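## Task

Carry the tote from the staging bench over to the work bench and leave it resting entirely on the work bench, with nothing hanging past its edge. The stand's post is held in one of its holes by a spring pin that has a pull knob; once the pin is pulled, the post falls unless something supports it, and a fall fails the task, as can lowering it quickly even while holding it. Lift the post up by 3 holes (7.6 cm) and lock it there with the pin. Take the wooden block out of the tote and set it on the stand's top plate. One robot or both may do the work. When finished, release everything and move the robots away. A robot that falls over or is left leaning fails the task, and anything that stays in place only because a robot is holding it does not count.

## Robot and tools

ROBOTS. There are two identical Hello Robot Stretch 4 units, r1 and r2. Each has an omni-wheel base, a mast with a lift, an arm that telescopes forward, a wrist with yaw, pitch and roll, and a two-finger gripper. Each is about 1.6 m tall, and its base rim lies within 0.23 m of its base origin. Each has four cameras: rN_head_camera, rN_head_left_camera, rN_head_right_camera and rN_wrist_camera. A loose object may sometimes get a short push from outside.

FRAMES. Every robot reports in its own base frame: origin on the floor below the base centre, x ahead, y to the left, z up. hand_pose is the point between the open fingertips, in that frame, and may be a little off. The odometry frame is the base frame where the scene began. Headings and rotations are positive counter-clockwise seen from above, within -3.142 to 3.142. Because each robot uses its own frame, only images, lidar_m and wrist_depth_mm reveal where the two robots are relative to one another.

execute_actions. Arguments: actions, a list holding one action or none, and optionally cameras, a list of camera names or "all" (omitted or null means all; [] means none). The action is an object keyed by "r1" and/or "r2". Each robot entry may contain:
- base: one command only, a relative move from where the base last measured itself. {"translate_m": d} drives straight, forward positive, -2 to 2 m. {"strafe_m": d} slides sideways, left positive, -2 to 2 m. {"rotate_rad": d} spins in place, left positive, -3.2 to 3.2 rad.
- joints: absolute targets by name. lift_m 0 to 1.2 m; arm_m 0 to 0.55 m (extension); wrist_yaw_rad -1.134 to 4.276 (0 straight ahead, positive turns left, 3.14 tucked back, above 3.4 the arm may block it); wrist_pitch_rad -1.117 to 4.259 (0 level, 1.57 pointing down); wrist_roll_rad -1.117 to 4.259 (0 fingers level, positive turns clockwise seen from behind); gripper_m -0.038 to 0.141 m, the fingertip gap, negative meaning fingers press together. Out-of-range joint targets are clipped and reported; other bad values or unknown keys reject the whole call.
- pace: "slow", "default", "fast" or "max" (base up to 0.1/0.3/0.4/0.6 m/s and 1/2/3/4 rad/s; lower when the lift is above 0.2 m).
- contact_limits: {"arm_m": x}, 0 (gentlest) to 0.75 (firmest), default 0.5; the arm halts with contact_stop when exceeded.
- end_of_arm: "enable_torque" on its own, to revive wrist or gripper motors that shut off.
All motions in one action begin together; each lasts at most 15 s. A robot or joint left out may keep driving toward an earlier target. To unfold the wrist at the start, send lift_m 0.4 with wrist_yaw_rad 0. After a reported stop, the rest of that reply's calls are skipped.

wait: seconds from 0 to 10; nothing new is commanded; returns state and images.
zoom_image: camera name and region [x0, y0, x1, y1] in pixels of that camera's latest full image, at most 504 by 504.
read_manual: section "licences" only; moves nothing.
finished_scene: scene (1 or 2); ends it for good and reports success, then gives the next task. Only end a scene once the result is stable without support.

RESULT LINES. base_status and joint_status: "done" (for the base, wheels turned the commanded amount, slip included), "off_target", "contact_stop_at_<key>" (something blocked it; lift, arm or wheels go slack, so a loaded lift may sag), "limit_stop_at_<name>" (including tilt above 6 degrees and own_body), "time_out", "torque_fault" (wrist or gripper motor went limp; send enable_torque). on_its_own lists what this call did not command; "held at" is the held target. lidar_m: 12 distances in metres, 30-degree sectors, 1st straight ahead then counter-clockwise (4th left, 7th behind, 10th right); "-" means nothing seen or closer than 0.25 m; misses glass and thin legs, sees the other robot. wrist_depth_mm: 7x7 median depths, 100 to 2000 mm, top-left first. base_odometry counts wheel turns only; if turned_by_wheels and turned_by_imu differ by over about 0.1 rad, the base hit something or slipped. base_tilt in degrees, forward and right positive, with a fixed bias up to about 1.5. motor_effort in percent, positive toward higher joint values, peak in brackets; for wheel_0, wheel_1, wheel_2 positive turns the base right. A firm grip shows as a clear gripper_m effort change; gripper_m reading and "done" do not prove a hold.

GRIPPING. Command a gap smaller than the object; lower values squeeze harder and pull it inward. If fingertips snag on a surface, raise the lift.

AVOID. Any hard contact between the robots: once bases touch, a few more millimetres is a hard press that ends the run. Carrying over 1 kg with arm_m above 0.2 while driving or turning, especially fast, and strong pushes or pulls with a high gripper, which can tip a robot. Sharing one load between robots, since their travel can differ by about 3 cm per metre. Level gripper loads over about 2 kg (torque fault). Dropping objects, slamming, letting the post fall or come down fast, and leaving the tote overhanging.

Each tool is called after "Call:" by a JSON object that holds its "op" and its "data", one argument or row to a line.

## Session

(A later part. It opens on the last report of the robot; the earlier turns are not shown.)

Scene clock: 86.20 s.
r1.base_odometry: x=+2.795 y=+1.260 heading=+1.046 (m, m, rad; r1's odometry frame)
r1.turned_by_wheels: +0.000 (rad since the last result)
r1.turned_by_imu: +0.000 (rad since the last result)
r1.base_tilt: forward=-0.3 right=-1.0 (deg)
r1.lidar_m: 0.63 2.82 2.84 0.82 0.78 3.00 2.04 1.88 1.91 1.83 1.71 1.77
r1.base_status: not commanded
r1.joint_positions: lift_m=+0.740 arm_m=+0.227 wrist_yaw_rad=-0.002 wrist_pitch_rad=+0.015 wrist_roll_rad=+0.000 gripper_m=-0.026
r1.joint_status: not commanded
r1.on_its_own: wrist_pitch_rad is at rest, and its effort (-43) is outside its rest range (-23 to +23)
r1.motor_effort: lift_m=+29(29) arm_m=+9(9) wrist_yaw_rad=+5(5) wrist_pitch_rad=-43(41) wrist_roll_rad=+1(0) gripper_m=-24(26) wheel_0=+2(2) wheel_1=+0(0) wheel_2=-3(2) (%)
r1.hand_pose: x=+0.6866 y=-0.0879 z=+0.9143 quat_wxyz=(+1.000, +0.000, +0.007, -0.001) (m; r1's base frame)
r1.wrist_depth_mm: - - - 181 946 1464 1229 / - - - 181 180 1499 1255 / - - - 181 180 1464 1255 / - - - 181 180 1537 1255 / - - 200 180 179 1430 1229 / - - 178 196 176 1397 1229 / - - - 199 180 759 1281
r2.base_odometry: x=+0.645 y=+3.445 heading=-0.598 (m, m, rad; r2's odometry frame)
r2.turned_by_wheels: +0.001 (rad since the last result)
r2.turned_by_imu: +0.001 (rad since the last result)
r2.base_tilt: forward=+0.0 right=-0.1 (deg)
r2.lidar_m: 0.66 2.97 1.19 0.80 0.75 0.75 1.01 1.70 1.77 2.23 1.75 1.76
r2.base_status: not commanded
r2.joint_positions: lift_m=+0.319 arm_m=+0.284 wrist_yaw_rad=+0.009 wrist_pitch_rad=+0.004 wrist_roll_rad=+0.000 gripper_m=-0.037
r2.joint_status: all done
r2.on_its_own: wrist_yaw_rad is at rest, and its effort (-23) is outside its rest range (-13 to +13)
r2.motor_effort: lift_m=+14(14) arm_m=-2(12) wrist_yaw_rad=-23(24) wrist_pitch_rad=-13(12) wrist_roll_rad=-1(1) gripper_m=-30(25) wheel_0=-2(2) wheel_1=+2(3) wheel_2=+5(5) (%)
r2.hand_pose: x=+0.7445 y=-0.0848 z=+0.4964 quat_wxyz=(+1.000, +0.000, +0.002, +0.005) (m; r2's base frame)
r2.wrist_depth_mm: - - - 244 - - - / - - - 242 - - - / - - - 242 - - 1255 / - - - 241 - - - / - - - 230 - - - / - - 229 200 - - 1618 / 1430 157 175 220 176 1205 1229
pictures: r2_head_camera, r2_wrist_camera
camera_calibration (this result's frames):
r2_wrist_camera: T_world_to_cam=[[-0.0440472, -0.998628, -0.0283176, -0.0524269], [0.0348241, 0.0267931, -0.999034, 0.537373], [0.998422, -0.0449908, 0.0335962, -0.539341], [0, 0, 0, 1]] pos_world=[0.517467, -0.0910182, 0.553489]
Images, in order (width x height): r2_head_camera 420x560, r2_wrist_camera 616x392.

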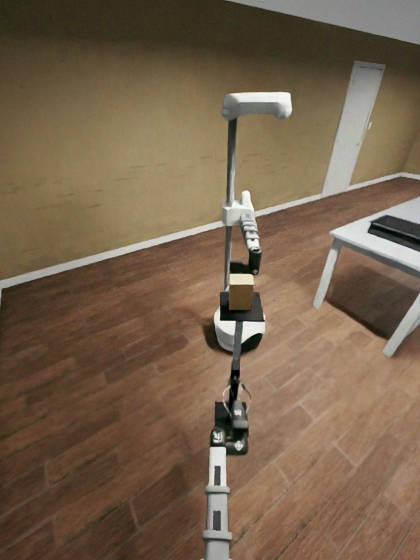

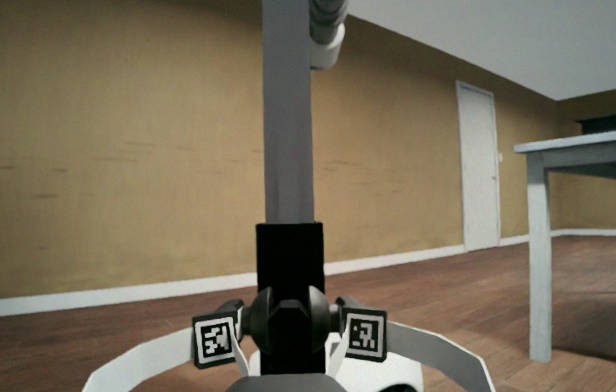

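Hooked behind the knob now. Pull.

Call:
{"op": "execute_actions", "data": {
  "actions": [
    {"r2":{"joints":{"arm_m":0.272},"pace":"slow"}}
  ],
  "cameras": ["r2_head_camera","r2_wrist_camera"]
}}

Call:
{"op": "zoom_image", "data": {
  "camera": "r2_head_camera",
  "region": [215, 365, 255, 405]
}}

Scene clock: 88.27 s.
r1.base_odometry: x=+2.795 y=+1.260 heading=+1.046 (m, m, rad; r1's odometry frame)
r1.turned_by_wheels: +0.000 (rad since the last result)
r1.turned_by_imu: +0.001 (rad since the last result)
r1.base_tilt: forward=-0.2 right=-0.8 (deg)
r1.lidar_m: 0.61 2.82 2.87 0.82 0.79 2.98 2.03 1.89 1.94 1.83 1.71 1.75
r1.base_status: not commanded
r1.joint_positions: lift_m=+0.740 arm_m=+0.227 wrist_yaw_rad=-0.002 wrist_pitch_rad=+0.015 wrist_roll_rad=+0.000 gripper_m=-0.026
r1.joint_status: not commanded
r1.on_its_own: wrist_pitch_rad is at rest, and its effort (-43) is outside its rest range (-23 to +23)
r1.motor_effort: lift_m=+29(29) arm_m=+9(9) wrist_yaw_rad=+5(5) wrist_pitch_rad=-43(45) wrist_roll_rad=+1(1) gripper_m=-24(28) wheel_0=+2(2) wheel_1=+0(0) wheel_2=-2(2) (%)
r1.hand_pose: x=+0.6866 y=-0.0879 z=+0.9143 quat_wxyz=(+1.000, +0.000, +0.007, -0.001) (m; r1's base frame)
r1.wrist_depth_mm: - - - 181 931 1464 1281 / - - - 181 180 1464 1229 / - - - 181 180 1537 1255 / - - - 180 180 1499 1229 / - - 200 181 180 1397 1255 / - - 178 196 176 1430 1255 / - - - 200 179 759 1281
r2.base_odometry: x=+0.645 y=+3.445 heading=-0.598 (m, m, rad; r2's odometry frame)
r2.turned_by_wheels: +0.000 (rad since the last result)
r2.turned_by_imu: +0.001 (rad since the last result)
r2.base_tilt: forward=-0.1 right=-0.1 (deg)
r2.lidar_m: 0.66 2.98 1.19 0.81 0.72 0.76 0.97 1.71 1.75 2.25 1.77 1.77
r2.base_status: not commanded
r2.joint_positions: lift_m=+0.319 arm_m=+0.275 wrist_yaw_rad=+0.009 wrist_pitch_rad=+0.004 wrist_roll_rad=+0.000 gripper_m=-0.037
r2.joint_status: all done
r2.on_its_own: wrist_yaw_rad is at rest, and its effort (-23) is outside its rest range (-13 to +13)
r2.motor_effort: lift_m=+14(15) arm_m=-16(18) wrist_yaw_rad=-23(24) wrist_pitch_rad=-12(12) wrist_roll_rad=-1(1) gripper_m=-29(31) wheel_0=-2(3) wheel_1=+1(2) wheel_2=+5(5) (%)
r2.hand_pose: x=+0.7350 y=-0.0849 z=+0.4964 quat_wxyz=(+1.000, +0.000, +0.002, +0.004) (m; r2's base frame)
r2.wrist_depth_mm: - - - 253 - - - / - - - 253 - - - / - - - 251 - - 1336 / - - - 250 - - - / - - - 240 - - - / - - 204 200 - - 1618 / 1464 154 175 224 176 1205 1229
pictures: r2_head_camera, r2_wrist_camera
camera_calibration (this result's frames):
r2_wrist_camera: T_world_to_cam=[[-0.0442938, -0.998617, -0.0283287, -0.0527296], [0.0350424, 0.026786, -0.999027, 0.537603], [0.998404, -0.0452434, 0.0338075, -0.52996], [0, 0, 0, 1]] pos_world=[0.507939, -0.0910341, 0.553502]
Images, in order (width x height): r2_head_camera 420x560, r2_wrist_camera 616x392.

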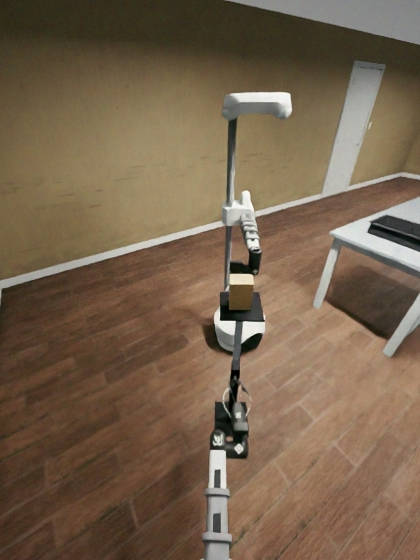

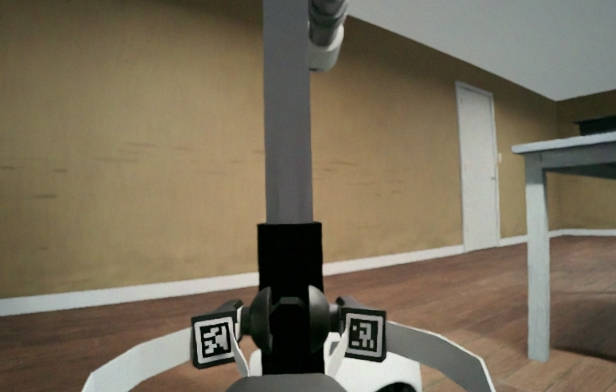

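Region (215, 365, 255, 405) of r2_head_camera's 420x560 image, scaled by 12.600, with more detail than that image has.

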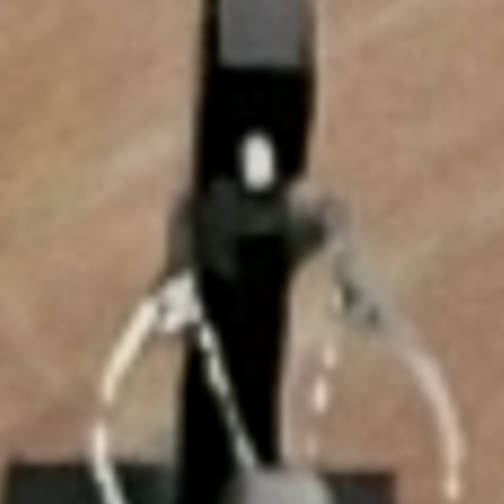

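Call:
{"op": "execute_actions", "data": {
  "actions": [
    {"r1":{"joints":{"lift_m":0.746},"pace":"slow"}}
  ],
  "cameras": ["r2_head_camera","r2_wrist_camera","r1_wrist_camera"]
}}

Call:
{"op": "zoom_image", "data": {
  "camera": "r2_head_camera",
  "region": [215, 365, 255, 405]
}}

Scene clock: 89.13 s.
r1.base_odometry: x=+2.795 y=+1.260 heading=+1.046 (m, m, rad; r1's odometry frame)
r1.turned_by_wheels: +0.000 (rad since the last result)
r1.turned_by_imu: +0.000 (rad since the last result)
r1.base_tilt: forward=-0.2 right=-1.0 (deg)
r1.lidar_m: 0.61 2.82 2.85 0.83 0.79 2.99 2.02 1.90 1.94 1.83 1.68 1.74
r1.base_status: not commanded
r1.joint_positions: lift_m=+0.745 arm_m=+0.227 wrist_yaw_rad=-0.002 wrist_pitch_rad=+0.016 wrist_roll_rad=+0.000 gripper_m=-0.026
r1.joint_status: all done
r1.on_its_own: wrist_pitch_rad is at rest, and its effort (-43) is outside its rest range (-23 to +23)
r1.motor_effort: lift_m=+29(29) arm_m=+9(9) wrist_yaw_rad=+5(5) wrist_pitch_rad=-43(45) wrist_roll_rad=+0(0) gripper_m=-24(26) wheel_0=+3(2) wheel_1=+0(0) wheel_2=-3(3) (%)
r1.hand_pose: x=+0.6866 y=-0.0879 z=+0.9191 quat_wxyz=(+1.000, +0.000, +0.008, -0.001) (m; r1's base frame)
r1.wrist_depth_mm: - - - 181 931 1464 1281 / - - - 181 180 1464 1229 / - - - 181 180 1499 1255 / - - - 181 180 1499 1255 / - - 200 180 179 1397 1281 / - - 178 197 175 1397 1229 / - - - 200 179 759 1281
r2.base_odometry: x=+0.645 y=+3.445 heading=-0.598 (m, m, rad; r2's odometry frame)
r2.turned_by_wheels: +0.000 (rad since the last result)
r2.turned_by_imu: +0.000 (rad since the last result)
r2.base_tilt: forward=-0.1 right=-0.1 (deg)
r2.lidar_m: 0.65 2.98 1.18 0.79 0.72 0.74 0.98 1.72 1.76 2.25 1.74 1.77
r2.base_status: not commanded
r2.joint_positions: lift_m=+0.319 arm_m=+0.275 wrist_yaw_rad=+0.009 wrist_pitch_rad=+0.004 wrist_roll_rad=+0.000 gripper_m=-0.037
r2.joint_status: not commanded
r2.on_its_own: wrist_yaw_rad is at rest, and its effort (-24) is outside its rest range (-13 to +13)
r2.motor_effort: lift_m=+14(15) arm_m=-16(16) wrist_yaw_rad=-24(22) wrist_pitch_rad=-11(12) wrist_roll_rad=-1(1) gripper_m=-31(31) wheel_0=-2(2) wheel_1=+1(1) wheel_2=+5(5) (%)
r2.hand_pose: x=+0.7350 y=-0.0849 z=+0.4964 quat_wxyz=(+1.000, +0.000, +0.002, +0.004) (m; r2's base frame)
r2.wrist_depth_mm: - - - 254 - - - / - - - 253 - - - / - - - 251 - - 1308 / - - - 250 - - - / - - - 240 - - - / - - 204 200 - - 1618 / 1430 154 176 224 176 1229 1281
pictures: r1_wrist_camera, r2_head_camera, r2_wrist_camera
camera_calibration (this result's frames):
r1_wrist_camera: T_world_to_cam=[[0.0413723, -0.999074, -0.0117826, -0.0977025], [0.0121206, 0.0122937, -0.999851, 0.973226], [0.99907, 0.0412233, 0.012618, -0.467374], [0, 0, 0, 1]] pos_world=[0.459185, -0.0903099, 0.977827]
r2_wrist_camera: T_world_to_cam=[[-0.0442938, -0.998617, -0.0283287, -0.0527296], [0.0350425, 0.026786, -0.999027, 0.537603], [0.998404, -0.0452434, 0.0338076, -0.52996], [0, 0, 0, 1]] pos_world=[0.507939, -0.0910341, 0.553502]
Images, in order (width x height): r1_wrist_camera 616x392, r2_head_camera 420x560, r2_wrist_camera 616x392.

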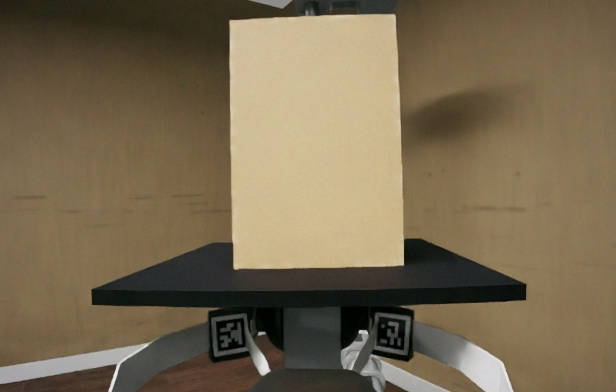

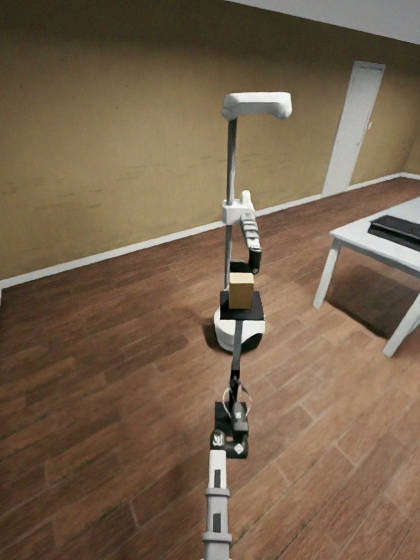

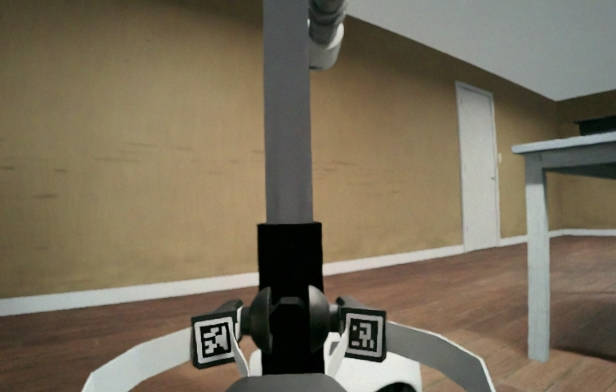

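Region (215, 365, 255, 405) of r2_head_camera's 420x560 image, scaled by 12.600, with more detail than that image has.

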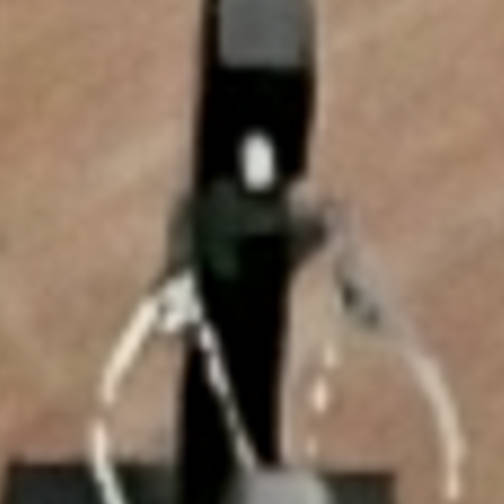

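Call:
{"op": "execute_actions", "data": {
  "actions": [
    {"r1":{"joints":{"lift_m":0.806},"pace":"slow"}}
  ],
  "cameras": ["r1_wrist_camera"]
}}

Call:
{"op": "execute_actions", "data": {
  "actions": [
    {"r2":{"joints":{"gripper_m":0.06,"arm_m":0.26}}}
  ],
  "cameras": ["r2_wrist_camera"]
}}

Call:
{"op": "execute_actions", "data": {
  "actions": [
    {"r1":{"joints":{"lift_m":0.817},"pace":"slow"}}
  ],
  "cameras": ["r2_head_camera","r2_wrist_camera","r1_wrist_camera"]
}}

Call:
{"op": "zoom_image", "data": {
  "camera": "r2_head_camera",
  "region": [215, 365, 255, 405]
}}

Scene clock: 90.83 s.
r1.base_odometry: x=+2.795 y=+1.260 heading=+1.046 (m, m, rad; r1's odometry frame)
r1.turned_by_wheels: +0.000 (rad since the last result)
r1.turned_by_imu: +0.001 (rad since the last result)
r1.base_tilt: forward=-0.3 right=-0.9 (deg)
r1.lidar_m: 0.61 2.83 2.85 0.83 0.79 2.99 2.02 1.89 1.95 1.84 1.70 1.74
r1.base_status: not commanded
r1.joint_positions: lift_m=+0.805 arm_m=+0.227 wrist_yaw_rad=-0.001 wrist_pitch_rad=+0.016 wrist_roll_rad=+0.000 gripper_m=-0.026
r1.joint_status: all done
r1.on_its_own: wrist_pitch_rad is at rest, and its effort (-44) is outside its rest range (-23 to +23)
r1.motor_effort: lift_m=+29(26) arm_m=+9(9) wrist_yaw_rad=+4(5) wrist_pitch_rad=-44(44) wrist_roll_rad=+1(1) gripper_m=-26(25) wheel_0=+2(2) wheel_1=+0(0) wheel_2=-2(3) (%)
r1.hand_pose: x=+0.6866 y=-0.0879 z=+0.9790 quat_wxyz=(+1.000, +0.000, +0.008, -0.001) (m; r1's base frame)
r1.wrist_depth_mm: - - - 181 597 1430 1281 / - - - 181 180 1464 1229 / - - - 180 180 1464 1229 / - - - 181 180 1464 1205 / - - 200 180 180 1397 1255 / - - 178 196 176 1397 1229 / - - - 200 180 750 1281
r2.base_odometry: x=+0.645 y=+3.445 heading=-0.598 (m, m, rad; r2's odometry frame)
r2.turned_by_wheels: +0.000 (rad since the last result)
r2.turned_by_imu: +0.001 (rad since the last result)
r2.base_tilt: forward=-0.1 right=-0.1 (deg)
r2.lidar_m: 0.67 3.00 1.17 0.80 0.74 0.75 1.01 1.70 1.77 2.25 1.76 1.76
r2.base_status: not commanded
r2.joint_positions: lift_m=+0.319 arm_m=+0.275 wrist_yaw_rad=+0.009 wrist_pitch_rad=+0.004 wrist_roll_rad=+0.000 gripper_m=-0.037
r2.joint_status: not commanded
r2.on_its_own: wrist_yaw_rad is at rest, and its effort (-23) is outside its rest range (-13 to +13)
r2.motor_effort: lift_m=+15(15) arm_m=-16(16) wrist_yaw_rad=-23(23) wrist_pitch_rad=-12(12) wrist_roll_rad=-2(1) gripper_m=-31(27) wheel_0=-2(2) wheel_1=+2(1) wheel_2=+5(5) (%)
r2.hand_pose: x=+0.7350 y=-0.0849 z=+0.4964 quat_wxyz=(+1.000, +0.000, +0.002, +0.004) (m; r2's base frame)
r2.wrist_depth_mm: - - - 254 - - - / - - - 252 - - - / - - - 252 - - 1308 / - - - 251 - - - / - - - 240 - - - / - - 202 200 - - 1618 / 1397 154 175 224 176 1229 1255
pictures: r1_wrist_camera
camera_calibration (this result's frames):
r1_wrist_camera: T_world_to_cam=[[0.0413862, -0.999074, -0.0117898, -0.0969943], [0.0118858, 0.0122913, -0.999854, 1.03331], [0.999073, 0.04124, 0.0123835, -0.467906], [0, 0, 0, 1]] pos_world=[0.459204, -0.0903088, 1.03781]
Images, in order (width x height): r1_wrist_camera 616x392.

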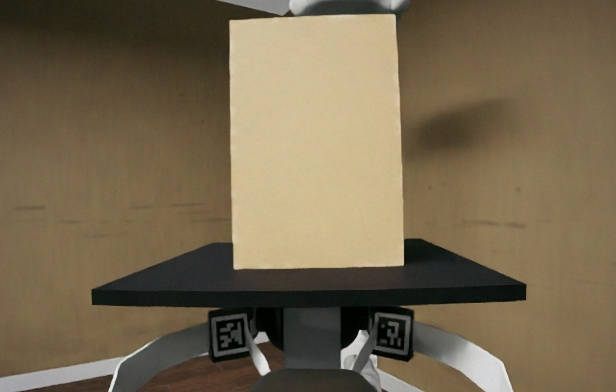

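Scene clock: 92.50 s.
r1.base_odometry: x=+2.795 y=+1.260 heading=+1.046 (m, m, rad; r1's odometry frame)
r1.turned_by_wheels: +0.000 (rad since the last result)
r1.turned_by_imu: +0.001 (rad since the last result)
r1.base_tilt: forward=-0.2 right=-1.0 (deg)
r1.lidar_m: 0.61 2.82 2.87 0.84 0.78 2.96 2.03 1.87 1.93 1.83 1.68 1.73
r1.base_status: not commanded
r1.joint_positions: lift_m=+0.805 arm_m=+0.227 wrist_yaw_rad=-0.001 wrist_pitch_rad=+0.016 wrist_roll_rad=+0.000 gripper_m=-0.026
r1.joint_status: not commanded
r1.on_its_own: wrist_pitch_rad is at rest, and its effort (-45) is outside its rest range (-23 to +23)
r1.motor_effort: lift_m=+29(29) arm_m=+9(9) wrist_yaw_rad=+3(4) wrist_pitch_rad=-45(44) wrist_roll_rad=+1(1) gripper_m=-25(26) wheel_0=+2(2) wheel_1=+0(0) wheel_2=-3(3) (%)
r1.hand_pose: x=+0.6867 y=-0.0878 z=+0.9790 quat_wxyz=(+1.000, +0.000, +0.008, -0.001) (m; r1's base frame)
r1.wrist_depth_mm: - - - 181 597 1430 1255 / - - - 180 180 1464 1229 / - - - 181 180 1499 1229 / - - - 181 180 1499 1229 / - - 200 180 179 1366 1229 / - - 178 195 176 1397 1229 / - - - 200 179 759 1308
r2.base_odometry: x=+0.645 y=+3.445 heading=-0.598 (m, m, rad; r2's odometry frame)
r2.turned_by_wheels: +0.000 (rad since the last result)
r2.turned_by_imu: +0.000 (rad since the last result)
r2.base_tilt: forward=-0.1 right=-0.1 (deg)
r2.lidar_m: 0.68 2.98 1.19 0.80 0.75 0.77 1.00 1.72 1.75 2.27 1.76 1.76
r2.base_status: not commanded
r2.joint_positions: lift_m=+0.319 arm_m=+0.261 wrist_yaw_rad=+0.000 wrist_pitch_rad=+0.002 wrist_roll_rad=+0.000 gripper_m=+0.060
r2.joint_status: all done
r2.motor_effort: lift_m=+15(15) arm_m=-5(18) wrist_yaw_rad=+1(23) wrist_pitch_rad=-7(12) wrist_roll_rad=-1(1) gripper_m=-2(26) wheel_0=-3(2) wheel_1=+1(1) wheel_2=+2(5) (%)
r2.hand_pose: x=+0.7204 y=-0.0873 z=+0.4969 quat_wxyz=(+1.000, +0.000, +0.001, +0.000) (m; r2's base frame)
r2.wrist_depth_mm: - - - 991 - - - / - - - - - - - / - - - - - - 1336 / - - - - - - - / - - - 256 - - - / - - 252 254 1708 - 1756 / 1464 1229 252 252 778 1336 1281
pictures: r2_wrist_camera
camera_calibration (this result's frames):
r2_wrist_camera: T_world_to_cam=[[-0.0527287, -0.998204, -0.0284181, -0.0496592], [0.0369545, 0.0264877, -0.998966, 0.537234], [0.997925, -0.0537244, 0.0354915, -0.516691], [0, 0, 0, 1]] pos_world=[0.493147, -0.0915591, 0.553606]
Images, in order (width x height): r2_wrist_camera 616x392.

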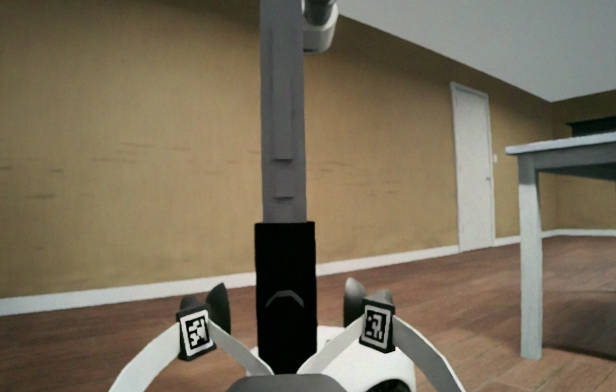

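Scene clock: 93.27 s.
r1.base_odometry: x=+2.795 y=+1.260 heading=+1.046 (m, m, rad; r1's odometry frame)
r1.turned_by_wheels: +0.000 (rad since the last result)
r1.turned_by_imu: +0.000 (rad since the last result)
r1.base_tilt: forward=-0.3 right=-0.9 (deg)
r1.lidar_m: 0.62 2.83 2.85 0.82 0.78 2.99 2.03 1.89 1.93 1.83 1.69 1.74
r1.base_status: not commanded
r1.joint_positions: lift_m=+0.816 arm_m=+0.227 wrist_yaw_rad=-0.001 wrist_pitch_rad=+0.020 wrist_roll_rad=+0.000 gripper_m=-0.026
r1.joint_status: all done
r1.on_its_own: wrist_pitch_rad is at rest, and its effort (-55) is outside its rest range (-23 to +23)
r1.motor_effort: lift_m=+31(32) arm_m=+8(9) wrist_yaw_rad=+2(4) wrist_pitch_rad=-55(62) wrist_roll_rad=+1(0) gripper_m=-25(27) wheel_0=+2(2) wheel_1=+0(0) wheel_2=-3(3) (%)
r1.hand_pose: x=+0.6867 y=-0.0876 z=+0.9886 quat_wxyz=(+1.000, +0.000, +0.010, +0.000) (m; r1's base frame)
r1.wrist_depth_mm: - - - 180 180 1464 1255 / - - - 180 179 1464 1205 / - - - 180 179 1537 1281 / - - - 180 180 1499 1255 / - - 203 180 180 1430 1281 / - 151 150 147 144 1397 1229 / - - - 200 539 768 1281
r2.base_odometry: x=+0.645 y=+3.445 heading=-0.598 (m, m, rad; r2's odometry frame)
r2.turned_by_wheels: +0.000 (rad since the last result)
r2.turned_by_imu: +0.000 (rad since the last result)
r2.base_tilt: forward=-0.3 right=-0.1 (deg)
r2.lidar_m: 0.67 2.98 1.21 0.80 0.74 0.78 1.00 1.71 1.76 2.21 1.77 1.75
r2.base_status: not commanded
r2.joint_positions: lift_m=+0.319 arm_m=+0.261 wrist_yaw_rad=+0.000 wrist_pitch_rad=+0.002 wrist_roll_rad=+0.000 gripper_m=+0.060
r2.joint_status: not commanded
r2.motor_effort: lift_m=+14(14) arm_m=-5(6) wrist_yaw_rad=+2(1) wrist_pitch_rad=-6(6) wrist_roll_rad=-1(1) gripper_m=-2(5) wheel_0=-2(3) wheel_1=+1(1) wheel_2=+2(2) (%)
r2.hand_pose: x=+0.7204 y=-0.0873 z=+0.4969 quat_wxyz=(+1.000, +0.000, +0.001, +0.000) (m; r2's base frame)
r2.wrist_depth_mm: - - - 991 - - - / - - - - - - - / - - - - - - 1308 / - - - - - - - / - - - 256 - - - / - - 254 256 1661 - 1808 / 1430 1281 252 253 778 1308 1281
pictures: r1_wrist_camera, r2_head_camera, r2_wrist_camera
camera_calibration (this result's frames):
r1_wrist_camera: T_world_to_cam=[[0.0420459, -0.999044, -0.0119468, -0.0969782], [0.00773736, 0.0122826, -0.999895, 1.04584], [0.999086, 0.041949, 0.0082464, -0.464053], [0, 0, 0, 1]] pos_world=[0.459614, -0.0902646, 1.0484]
r2_wrist_camera: T_world_to_cam=[[-0.0527288, -0.998204, -0.028418, -0.0496592], [0.0369546, 0.0264876, -0.998966, 0.537234], [0.997925, -0.0537244, 0.0354916, -0.516691], [0, 0, 0, 1]] pos_world=[0.493147, -0.0915591, 0.553606]
Images, in order (width x height): r1_wrist_camera 616x392, r2_head_camera 420x560, r2_wrist_camera 616x392.

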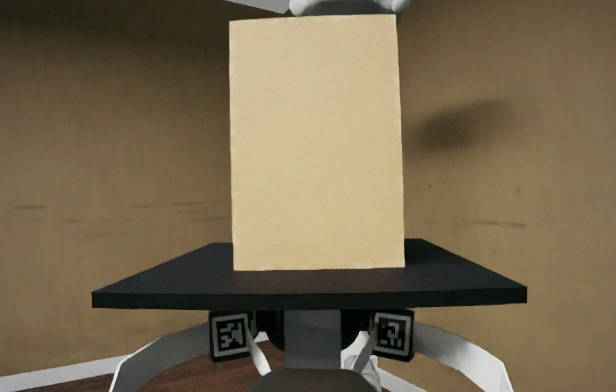

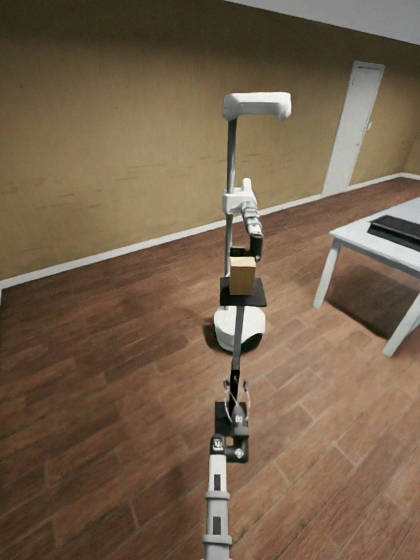

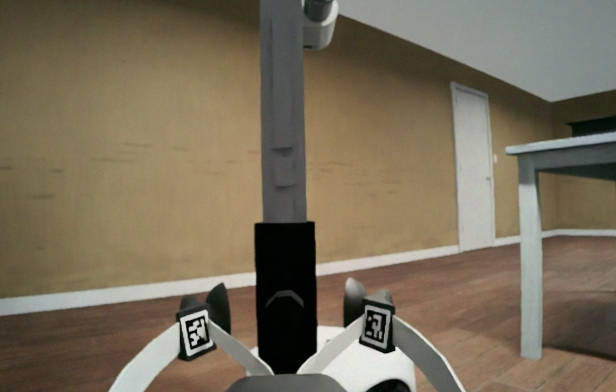

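Region (215, 365, 255, 405) of r2_head_camera's 420x560 image, scaled by 12.600, with more detail than that image has.

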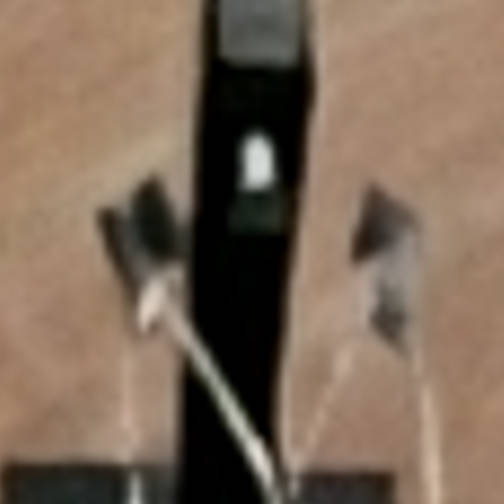

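Post moved 8 mm (pin friction); pin still out, ~3 mm to go.

Call:
{"op": "execute_actions", "data": {
  "actions": [
    {"r1":{"joints":{"lift_m":0.8215},"pace":"slow"}}
  ],
  "cameras": ["r2_head_camera","r2_wrist_camera"]
}}

Call:
{"op": "zoom_image", "data": {
  "camera": "r2_head_camera",
  "region": [215, 365, 255, 405]
}}

Scene clock: 94.10 s.
r1.base_odometry: x=+2.795 y=+1.260 heading=+1.046 (m, m, rad; r1's odometry frame)
r1.turned_by_wheels: +0.000 (rad since the last result)
r1.turned_by_imu: +0.000 (rad since the last result)
r1.base_tilt: forward=-0.3 right=-0.9 (deg)
r1.lidar_m: 0.62 2.81 2.86 0.82 0.77 2.98 2.02 1.89 1.94 1.85 1.69 1.74
r1.base_status: not commanded
r1.joint_positions: lift_m=+0.821 arm_m=+0.227 wrist_yaw_rad=-0.001 wrist_pitch_rad=+0.018 wrist_roll_rad=+0.000 gripper_m=-0.026
r1.joint_status: all done
r1.on_its_own: wrist_pitch_rad is at rest, and its effort (-52) is outside its rest range (-23 to +23)
r1.motor_effort: lift_m=+30(36) arm_m=+8(9) wrist_yaw_rad=+3(3) wrist_pitch_rad=-52(59) wrist_roll_rad=+1(1) gripper_m=-24(26) wheel_0=+2(3) wheel_1=+0(0) wheel_2=-3(3) (%)
r1.hand_pose: x=+0.6867 y=-0.0877 z=+0.9937 quat_wxyz=(+1.000, +0.000, +0.009, +0.000) (m; r1's base frame)
r1.wrist_depth_mm: - - - 180 180 1464 1229 / - - - 180 180 1499 1229 / - - - 180 180 1537 1255 / - - - 180 180 1537 1255 / - - 202 180 179 1397 1229 / - - 149 146 171 1397 1255 / - - - 200 539 759 1281
r2.base_odometry: x=+0.645 y=+3.445 heading=-0.598 (m, m, rad; r2's odometry frame)
r2.turned_by_wheels: +0.000 (rad since the last result)
r2.turned_by_imu: +0.000 (rad since the last result)
r2.base_tilt: forward=-0.3 right=-0.1 (deg)
r2.lidar_m: 0.66 2.99 1.15 0.80 0.74 0.77 0.99 1.72 1.77 2.27 1.76 1.75
r2.base_status: not commanded
r2.joint_positions: lift_m=+0.319 arm_m=+0.261 wrist_yaw_rad=+0.000 wrist_pitch_rad=+0.002 wrist_roll_rad=+0.000 gripper_m=+0.060
r2.joint_status: not commanded
r2.motor_effort: lift_m=+14(15) arm_m=-5(5) wrist_yaw_rad=+0(2) wrist_pitch_rad=-7(7) wrist_roll_rad=-1(1) gripper_m=-5(7) wheel_0=-3(3) wheel_1=+1(1) wheel_2=+2(2) (%)
r2.hand_pose: x=+0.7204 y=-0.0873 z=+0.4969 quat_wxyz=(+1.000, +0.000, +0.001, +0.000) (m; r2's base frame)
r2.wrist_depth_mm: - - - 1008 - - - / - - - - - - - / - - - - - - 1336 / - - - - - - - / - - - 256 - - - / - - 253 254 1708 - 1863 / 1430 1255 251 253 768 1281 1281
pictures: r2_head_camera, r2_wrist_camera
camera_calibration (this result's frames):
r2_wrist_camera: T_world_to_cam=[[-0.0527285, -0.998204, -0.028418, -0.0496593], [0.0369545, 0.0264876, -0.998966, 0.537235], [0.997925, -0.0537242, 0.0354914, -0.516691], [0, 0, 0, 1]] pos_world=[0.493147, -0.091559, 0.553606]
Images, in order (width x height): r2_head_camera 420x560, r2_wrist_camera 616x392.

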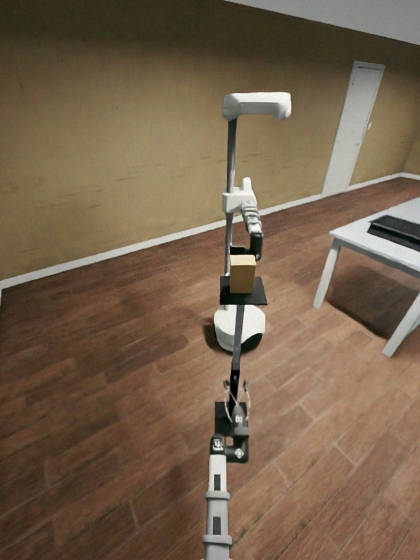

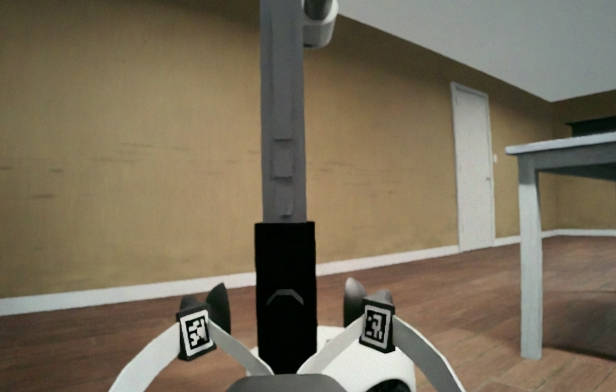

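Region (215, 365, 255, 405) of r2_head_camera's 420x560 image, scaled by 12.600, with more detail than that image has.

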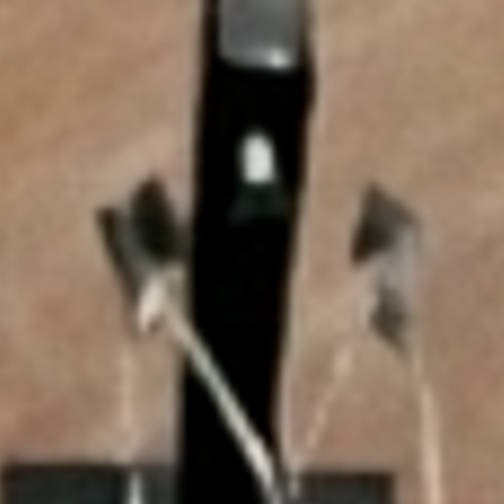

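Pin snapped in. Unload to verify.

Call:
{"op": "execute_actions", "data": {
  "actions": [
    {"r1":{"joints":{"lift_m":0.807},"pace":"slow"},"r2":{"joints":{"arm_m":0.15},"pace":"fast"}}
  ],
  "cameras": []
}}

Scene clock: 95.37 s.
r1.base_odometry: x=+2.795 y=+1.260 heading=+1.046 (m, m, rad; r1's odometry frame)
r1.turned_by_wheels: +0.000 (rad since the last result)
r1.turned_by_imu: +0.000 (rad since the last result)
r1.base_tilt: forward=-0.1 right=-1.0 (deg)
r1.lidar_m: 0.59 2.82 2.84 0.81 0.78 2.99 2.02 1.89 1.95 1.82 1.70 1.76
r1.base_status: not commanded
r1.joint_positions: lift_m=+0.807 arm_m=+0.227 wrist_yaw_rad=-0.002 wrist_pitch_rad=+0.003 wrist_roll_rad=+0.000 gripper_m=-0.026
r1.joint_status: all done
r1.motor_effort: lift_m=+17(30) arm_m=+9(9) wrist_yaw_rad=+7(6) wrist_pitch_rad=-9(51) wrist_roll_rad=+1(1) gripper_m=-25(25) wheel_0=+2(3) wheel_1=+0(0) wheel_2=-3(3) (%)
r1.hand_pose: x=+0.6867 y=-0.0880 z=+0.9847 quat_wxyz=(+1.000, +0.000, +0.002, -0.001) (m; r1's base frame)
r1.wrist_depth_mm: - - - 183 976 1464 1255 / - - - 183 184 1464 1255 / - - - 182 182 1499 1229 / - - - 182 182 1464 1229 / - - 192 181 180 1397 1281 / - - 178 196 175 1430 1229 / - - - 200 180 1308 1255
r2.base_odometry: x=+0.645 y=+3.445 heading=-0.598 (m, m, rad; r2's odometry frame)
r2.turned_by_wheels: +0.000 (rad since the last result)
r2.turned_by_imu: +0.001 (rad since the last result)
r2.base_tilt: forward=-0.2 right=+0.0 (deg)
r2.lidar_m: 0.68 2.99 1.21 0.79 0.73 0.76 0.98 1.71 1.75 2.24 1.77 1.76
r2.base_status: not commanded
r2.joint_positions: lift_m=+0.319 arm_m=+0.151 wrist_yaw_rad=+0.000 wrist_pitch_rad=+0.002 wrist_roll_rad=+0.000 gripper_m=+0.060
r2.joint_status: all done
r2.motor_effort: lift_m=+15(14) arm_m=-7(8) wrist_yaw_rad=+3(2) wrist_pitch_rad=-8(8) wrist_roll_rad=-1(1) gripper_m=-5(4) wheel_0=-2(2) wheel_1=+1(1) wheel_2=+2(2) (%)
r2.hand_pose: x=+0.6107 y=-0.0874 z=+0.4968 quat_wxyz=(+1.000, +0.000, +0.001, +0.000) (m; r2's base frame)
r2.wrist_depth_mm: - - - 991 - - - / - - - - - - - / - - - - - - 1366 / - - - - - - - / - - - 364 - - - / - - 1863 362 1708 1808 1983 / 1430 1281 976 362 866 1336 1336
pictures: none
No camera images: the call's "cameras" was empty. Leave "cameras" out to get every camera's image.

Call:
{"op": "execute_actions", "data": {
  "actions": [
    {"r1":{"joints":{"gripper_m":0.06,"arm_m":0.216}},"r2":{"joints":{"arm_m":0.005},"pace":"fast"}}
  ],
  "cameras": []
}}

Call:
{"op": "execute_actions", "data": {
  "actions": [
    {"r1":{"base":{"translate_m":-0.15},"joints":{"arm_m":0.005},"pace":"fast"},"r2":{"base":{"translate_m":-0.1},"pace":"fast"}}
  ],
  "cameras": ["r2_head_camera","r1_wrist_camera"]
}}

Scene clock: 97.17 s.
r1.base_odometry: x=+2.796 y=+1.260 heading=+1.046 (m, m, rad; r1's odometry frame)
r1.turned_by_wheels: +0.000 (rad since the last result)
r1.turned_by_imu: +0.001 (rad since the last result)
r1.base_tilt: forward=-0.3 right=-0.9 (deg)
r1.lidar_m: 0.62 2.82 2.87 0.83 0.79 2.99 2.03 1.89 1.94 1.83 1.71 1.73
r1.base_status: not commanded
r1.joint_positions: lift_m=+0.807 arm_m=+0.217 wrist_yaw_rad=+0.000 wrist_pitch_rad=+0.003 wrist_roll_rad=+0.000 gripper_m=+0.060
r1.joint_status: all done
r1.motor_effort: lift_m=+17(18) arm_m=-5(11) wrist_yaw_rad=-1(19) wrist_pitch_rad=-7(12) wrist_roll_rad=+1(0) gripper_m=-2(31) wheel_0=+0(3) wheel_1=-1(0) wheel_2=+2(7) (%)
r1.hand_pose: x=+0.6763 y=-0.0873 z=+0.9847 quat_wxyz=(+1.000, +0.000, +0.001, +0.000) (m; r1's base frame)
r1.wrist_depth_mm: - - - 193 960 1464 1229 / - - - 192 1756 1499 1255 / - - - 191 190 1499 1281 / - - - 190 189 1499 1229 / - - 198 190 189 1430 1255 / - - 179 208 195 1430 1255 / - - - 161 1756 1366 1281
r2.base_odometry: x=+0.645 y=+3.445 heading=-0.598 (m, m, rad; r2's odometry frame)
r2.turned_by_wheels: +0.000 (rad since the last result)
r2.turned_by_imu: +0.001 (rad since the last result)
r2.base_tilt: forward=-0.2 right=-0.1 (deg)
r2.lidar_m: 0.67 2.98 1.17 0.79 0.73 0.76 0.99 1.71 1.75 2.26 1.75 1.76
r2.base_status: not commanded
r2.joint_positions: lift_m=+0.319 arm_m=+0.006 wrist_yaw_rad=+0.000 wrist_pitch_rad=+0.003 wrist_roll_rad=+0.000 gripper_m=+0.060
r2.joint_status: all done
r2.motor_effort: lift_m=+14(15) arm_m=-7(7) wrist_yaw_rad=+2(1) wrist_pitch_rad=-8(8) wrist_roll_rad=-1(1) gripper_m=-3(4) wheel_0=-2(2) wheel_1=+1(1) wheel_2=+2(2) (%)
r2.hand_pose: x=+0.4657 y=-0.0874 z=+0.4968 quat_wxyz=(+1.000, +0.000, +0.001, +0.000) (m; r2's base frame)
r2.wrist_depth_mm: - - - 1060 - - - / - - - - - - - / - - - - - - 1464 / - - - - - - - / - - - - - - - / - - 1756 1098 1708 1921 1921 / 1430 1255 1118 496 1025 1308 1336
pictures: none
No camera images: the call's "cameras" was empty. Leave "cameras" out to get every camera's image.

Scene clock: 98.77 s.
r1.base_odometry: x=+2.720 y=+1.130 heading=+1.046 (m, m, rad; r1's odometry frame)
r1.turned_by_wheels: +0.000 (rad since the last result)
r1.turned_by_imu: +0.001 (rad since the last result)
r1.base_tilt: forward=-0.4 right=-0.8 (deg)
r1.lidar_m: 0.71 2.93 1.06 0.72 0.73 2.78 1.88 1.76 1.80 1.92 1.79 1.86
r1.base_status: done
r1.joint_positions: lift_m=+0.807 arm_m=+0.006 wrist_yaw_rad=+0.000 wrist_pitch_rad=+0.002 wrist_roll_rad=+0.000 gripper_m=+0.060
r1.joint_status: all done
r1.motor_effort: lift_m=+18(18) arm_m=-7(5) wrist_yaw_rad=+1(1) wrist_pitch_rad=-6(8) wrist_roll_rad=+1(1) gripper_m=-2(3) wheel_0=+1(4) wheel_1=+0(6) wheel_2=-2(11) (%)
r1.hand_pose: x=+0.4655 y=-0.0875 z=+0.9848 quat_wxyz=(+1.000, +0.000, +0.001, +0.000) (m; r1's base frame)
r1.wrist_depth_mm: - - - - - 1708 1397 / - - - - - 1661 1397 / - - - - - 1708 1430 / - - - 549 - 1708 1430 / - - - - - 1756 1464 / - - 216 - 220 1708 1464 / - - - 162 - 1618 1464
r2.base_odometry: x=+0.562 y=+3.502 heading=-0.598 (m, m, rad; r2's odometry frame)
r2.turned_by_wheels: +0.000 (rad since the last result)
r2.turned_by_imu: +0.000 (rad since the last result)
r2.base_tilt: forward=-0.2 right=-0.1 (deg)
r2.lidar_m: 0.77 3.07 1.08 0.75 0.68 0.68 0.91 1.62 1.66 2.14 1.99 1.83
r2.base_status: done
r2.joint_positions: lift_m=+0.319 arm_m=+0.006 wrist_yaw_rad=+0.000 wrist_pitch_rad=+0.003 wrist_roll_rad=+0.000 gripper_m=+0.060
r2.joint_status: not commanded
r2.motor_effort: lift_m=+15(15) arm_m=-7(8) wrist_yaw_rad=+2(3) wrist_pitch_rad=-9(9) wrist_roll_rad=-1(1) gripper_m=-6(2) wheel_0=-3(10) wheel_1=-1(9) wheel_2=+1(11) (%)
r2.hand_pose: x=+0.4657 y=-0.0874 z=+0.4968 quat_wxyz=(+1.000, +0.000, +0.001, +0.000) (m; r2's base frame)
r2.wrist_depth_mm: - - - - - - - / - - - - - - - / - - - - - - 1618 / - - - - - - - / - - - - - - - / - - 1808 1229 1661 1921 1921 / 1430 1229 1281 597 1205 1308 1308
pictures: r1_wrist_camera, r2_head_camera
camera_calibration (this result's frames):
r1_wrist_camera: T_world_to_cam=[[0.0428136, -0.99902, -0.0111978, -0.0886525], [0.0252501, 0.0122865, -0.999606, 1.03527], [0.998764, 0.0425139, 0.0257514, -0.260045], [0, 0, 0, 1]] pos_world=[0.237378, -0.0902299, 1.04056]
Images, in order (width x height): r1_wrist_camera 616x392, r2_head_camera 420x560.

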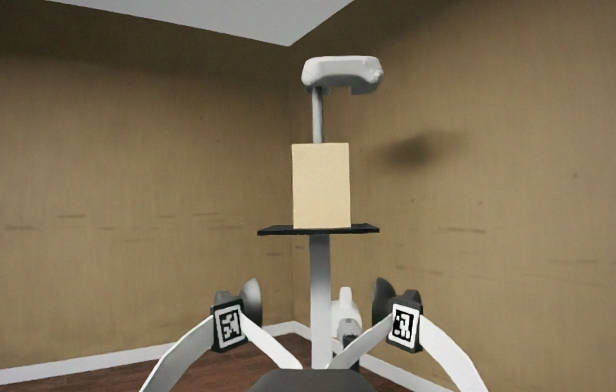

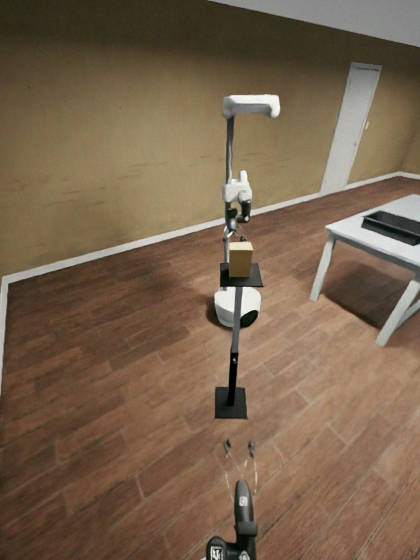

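Call:
{"op": "finished_scene", "data": {
  "scene": 2
}}

The scene is finished: the task was done.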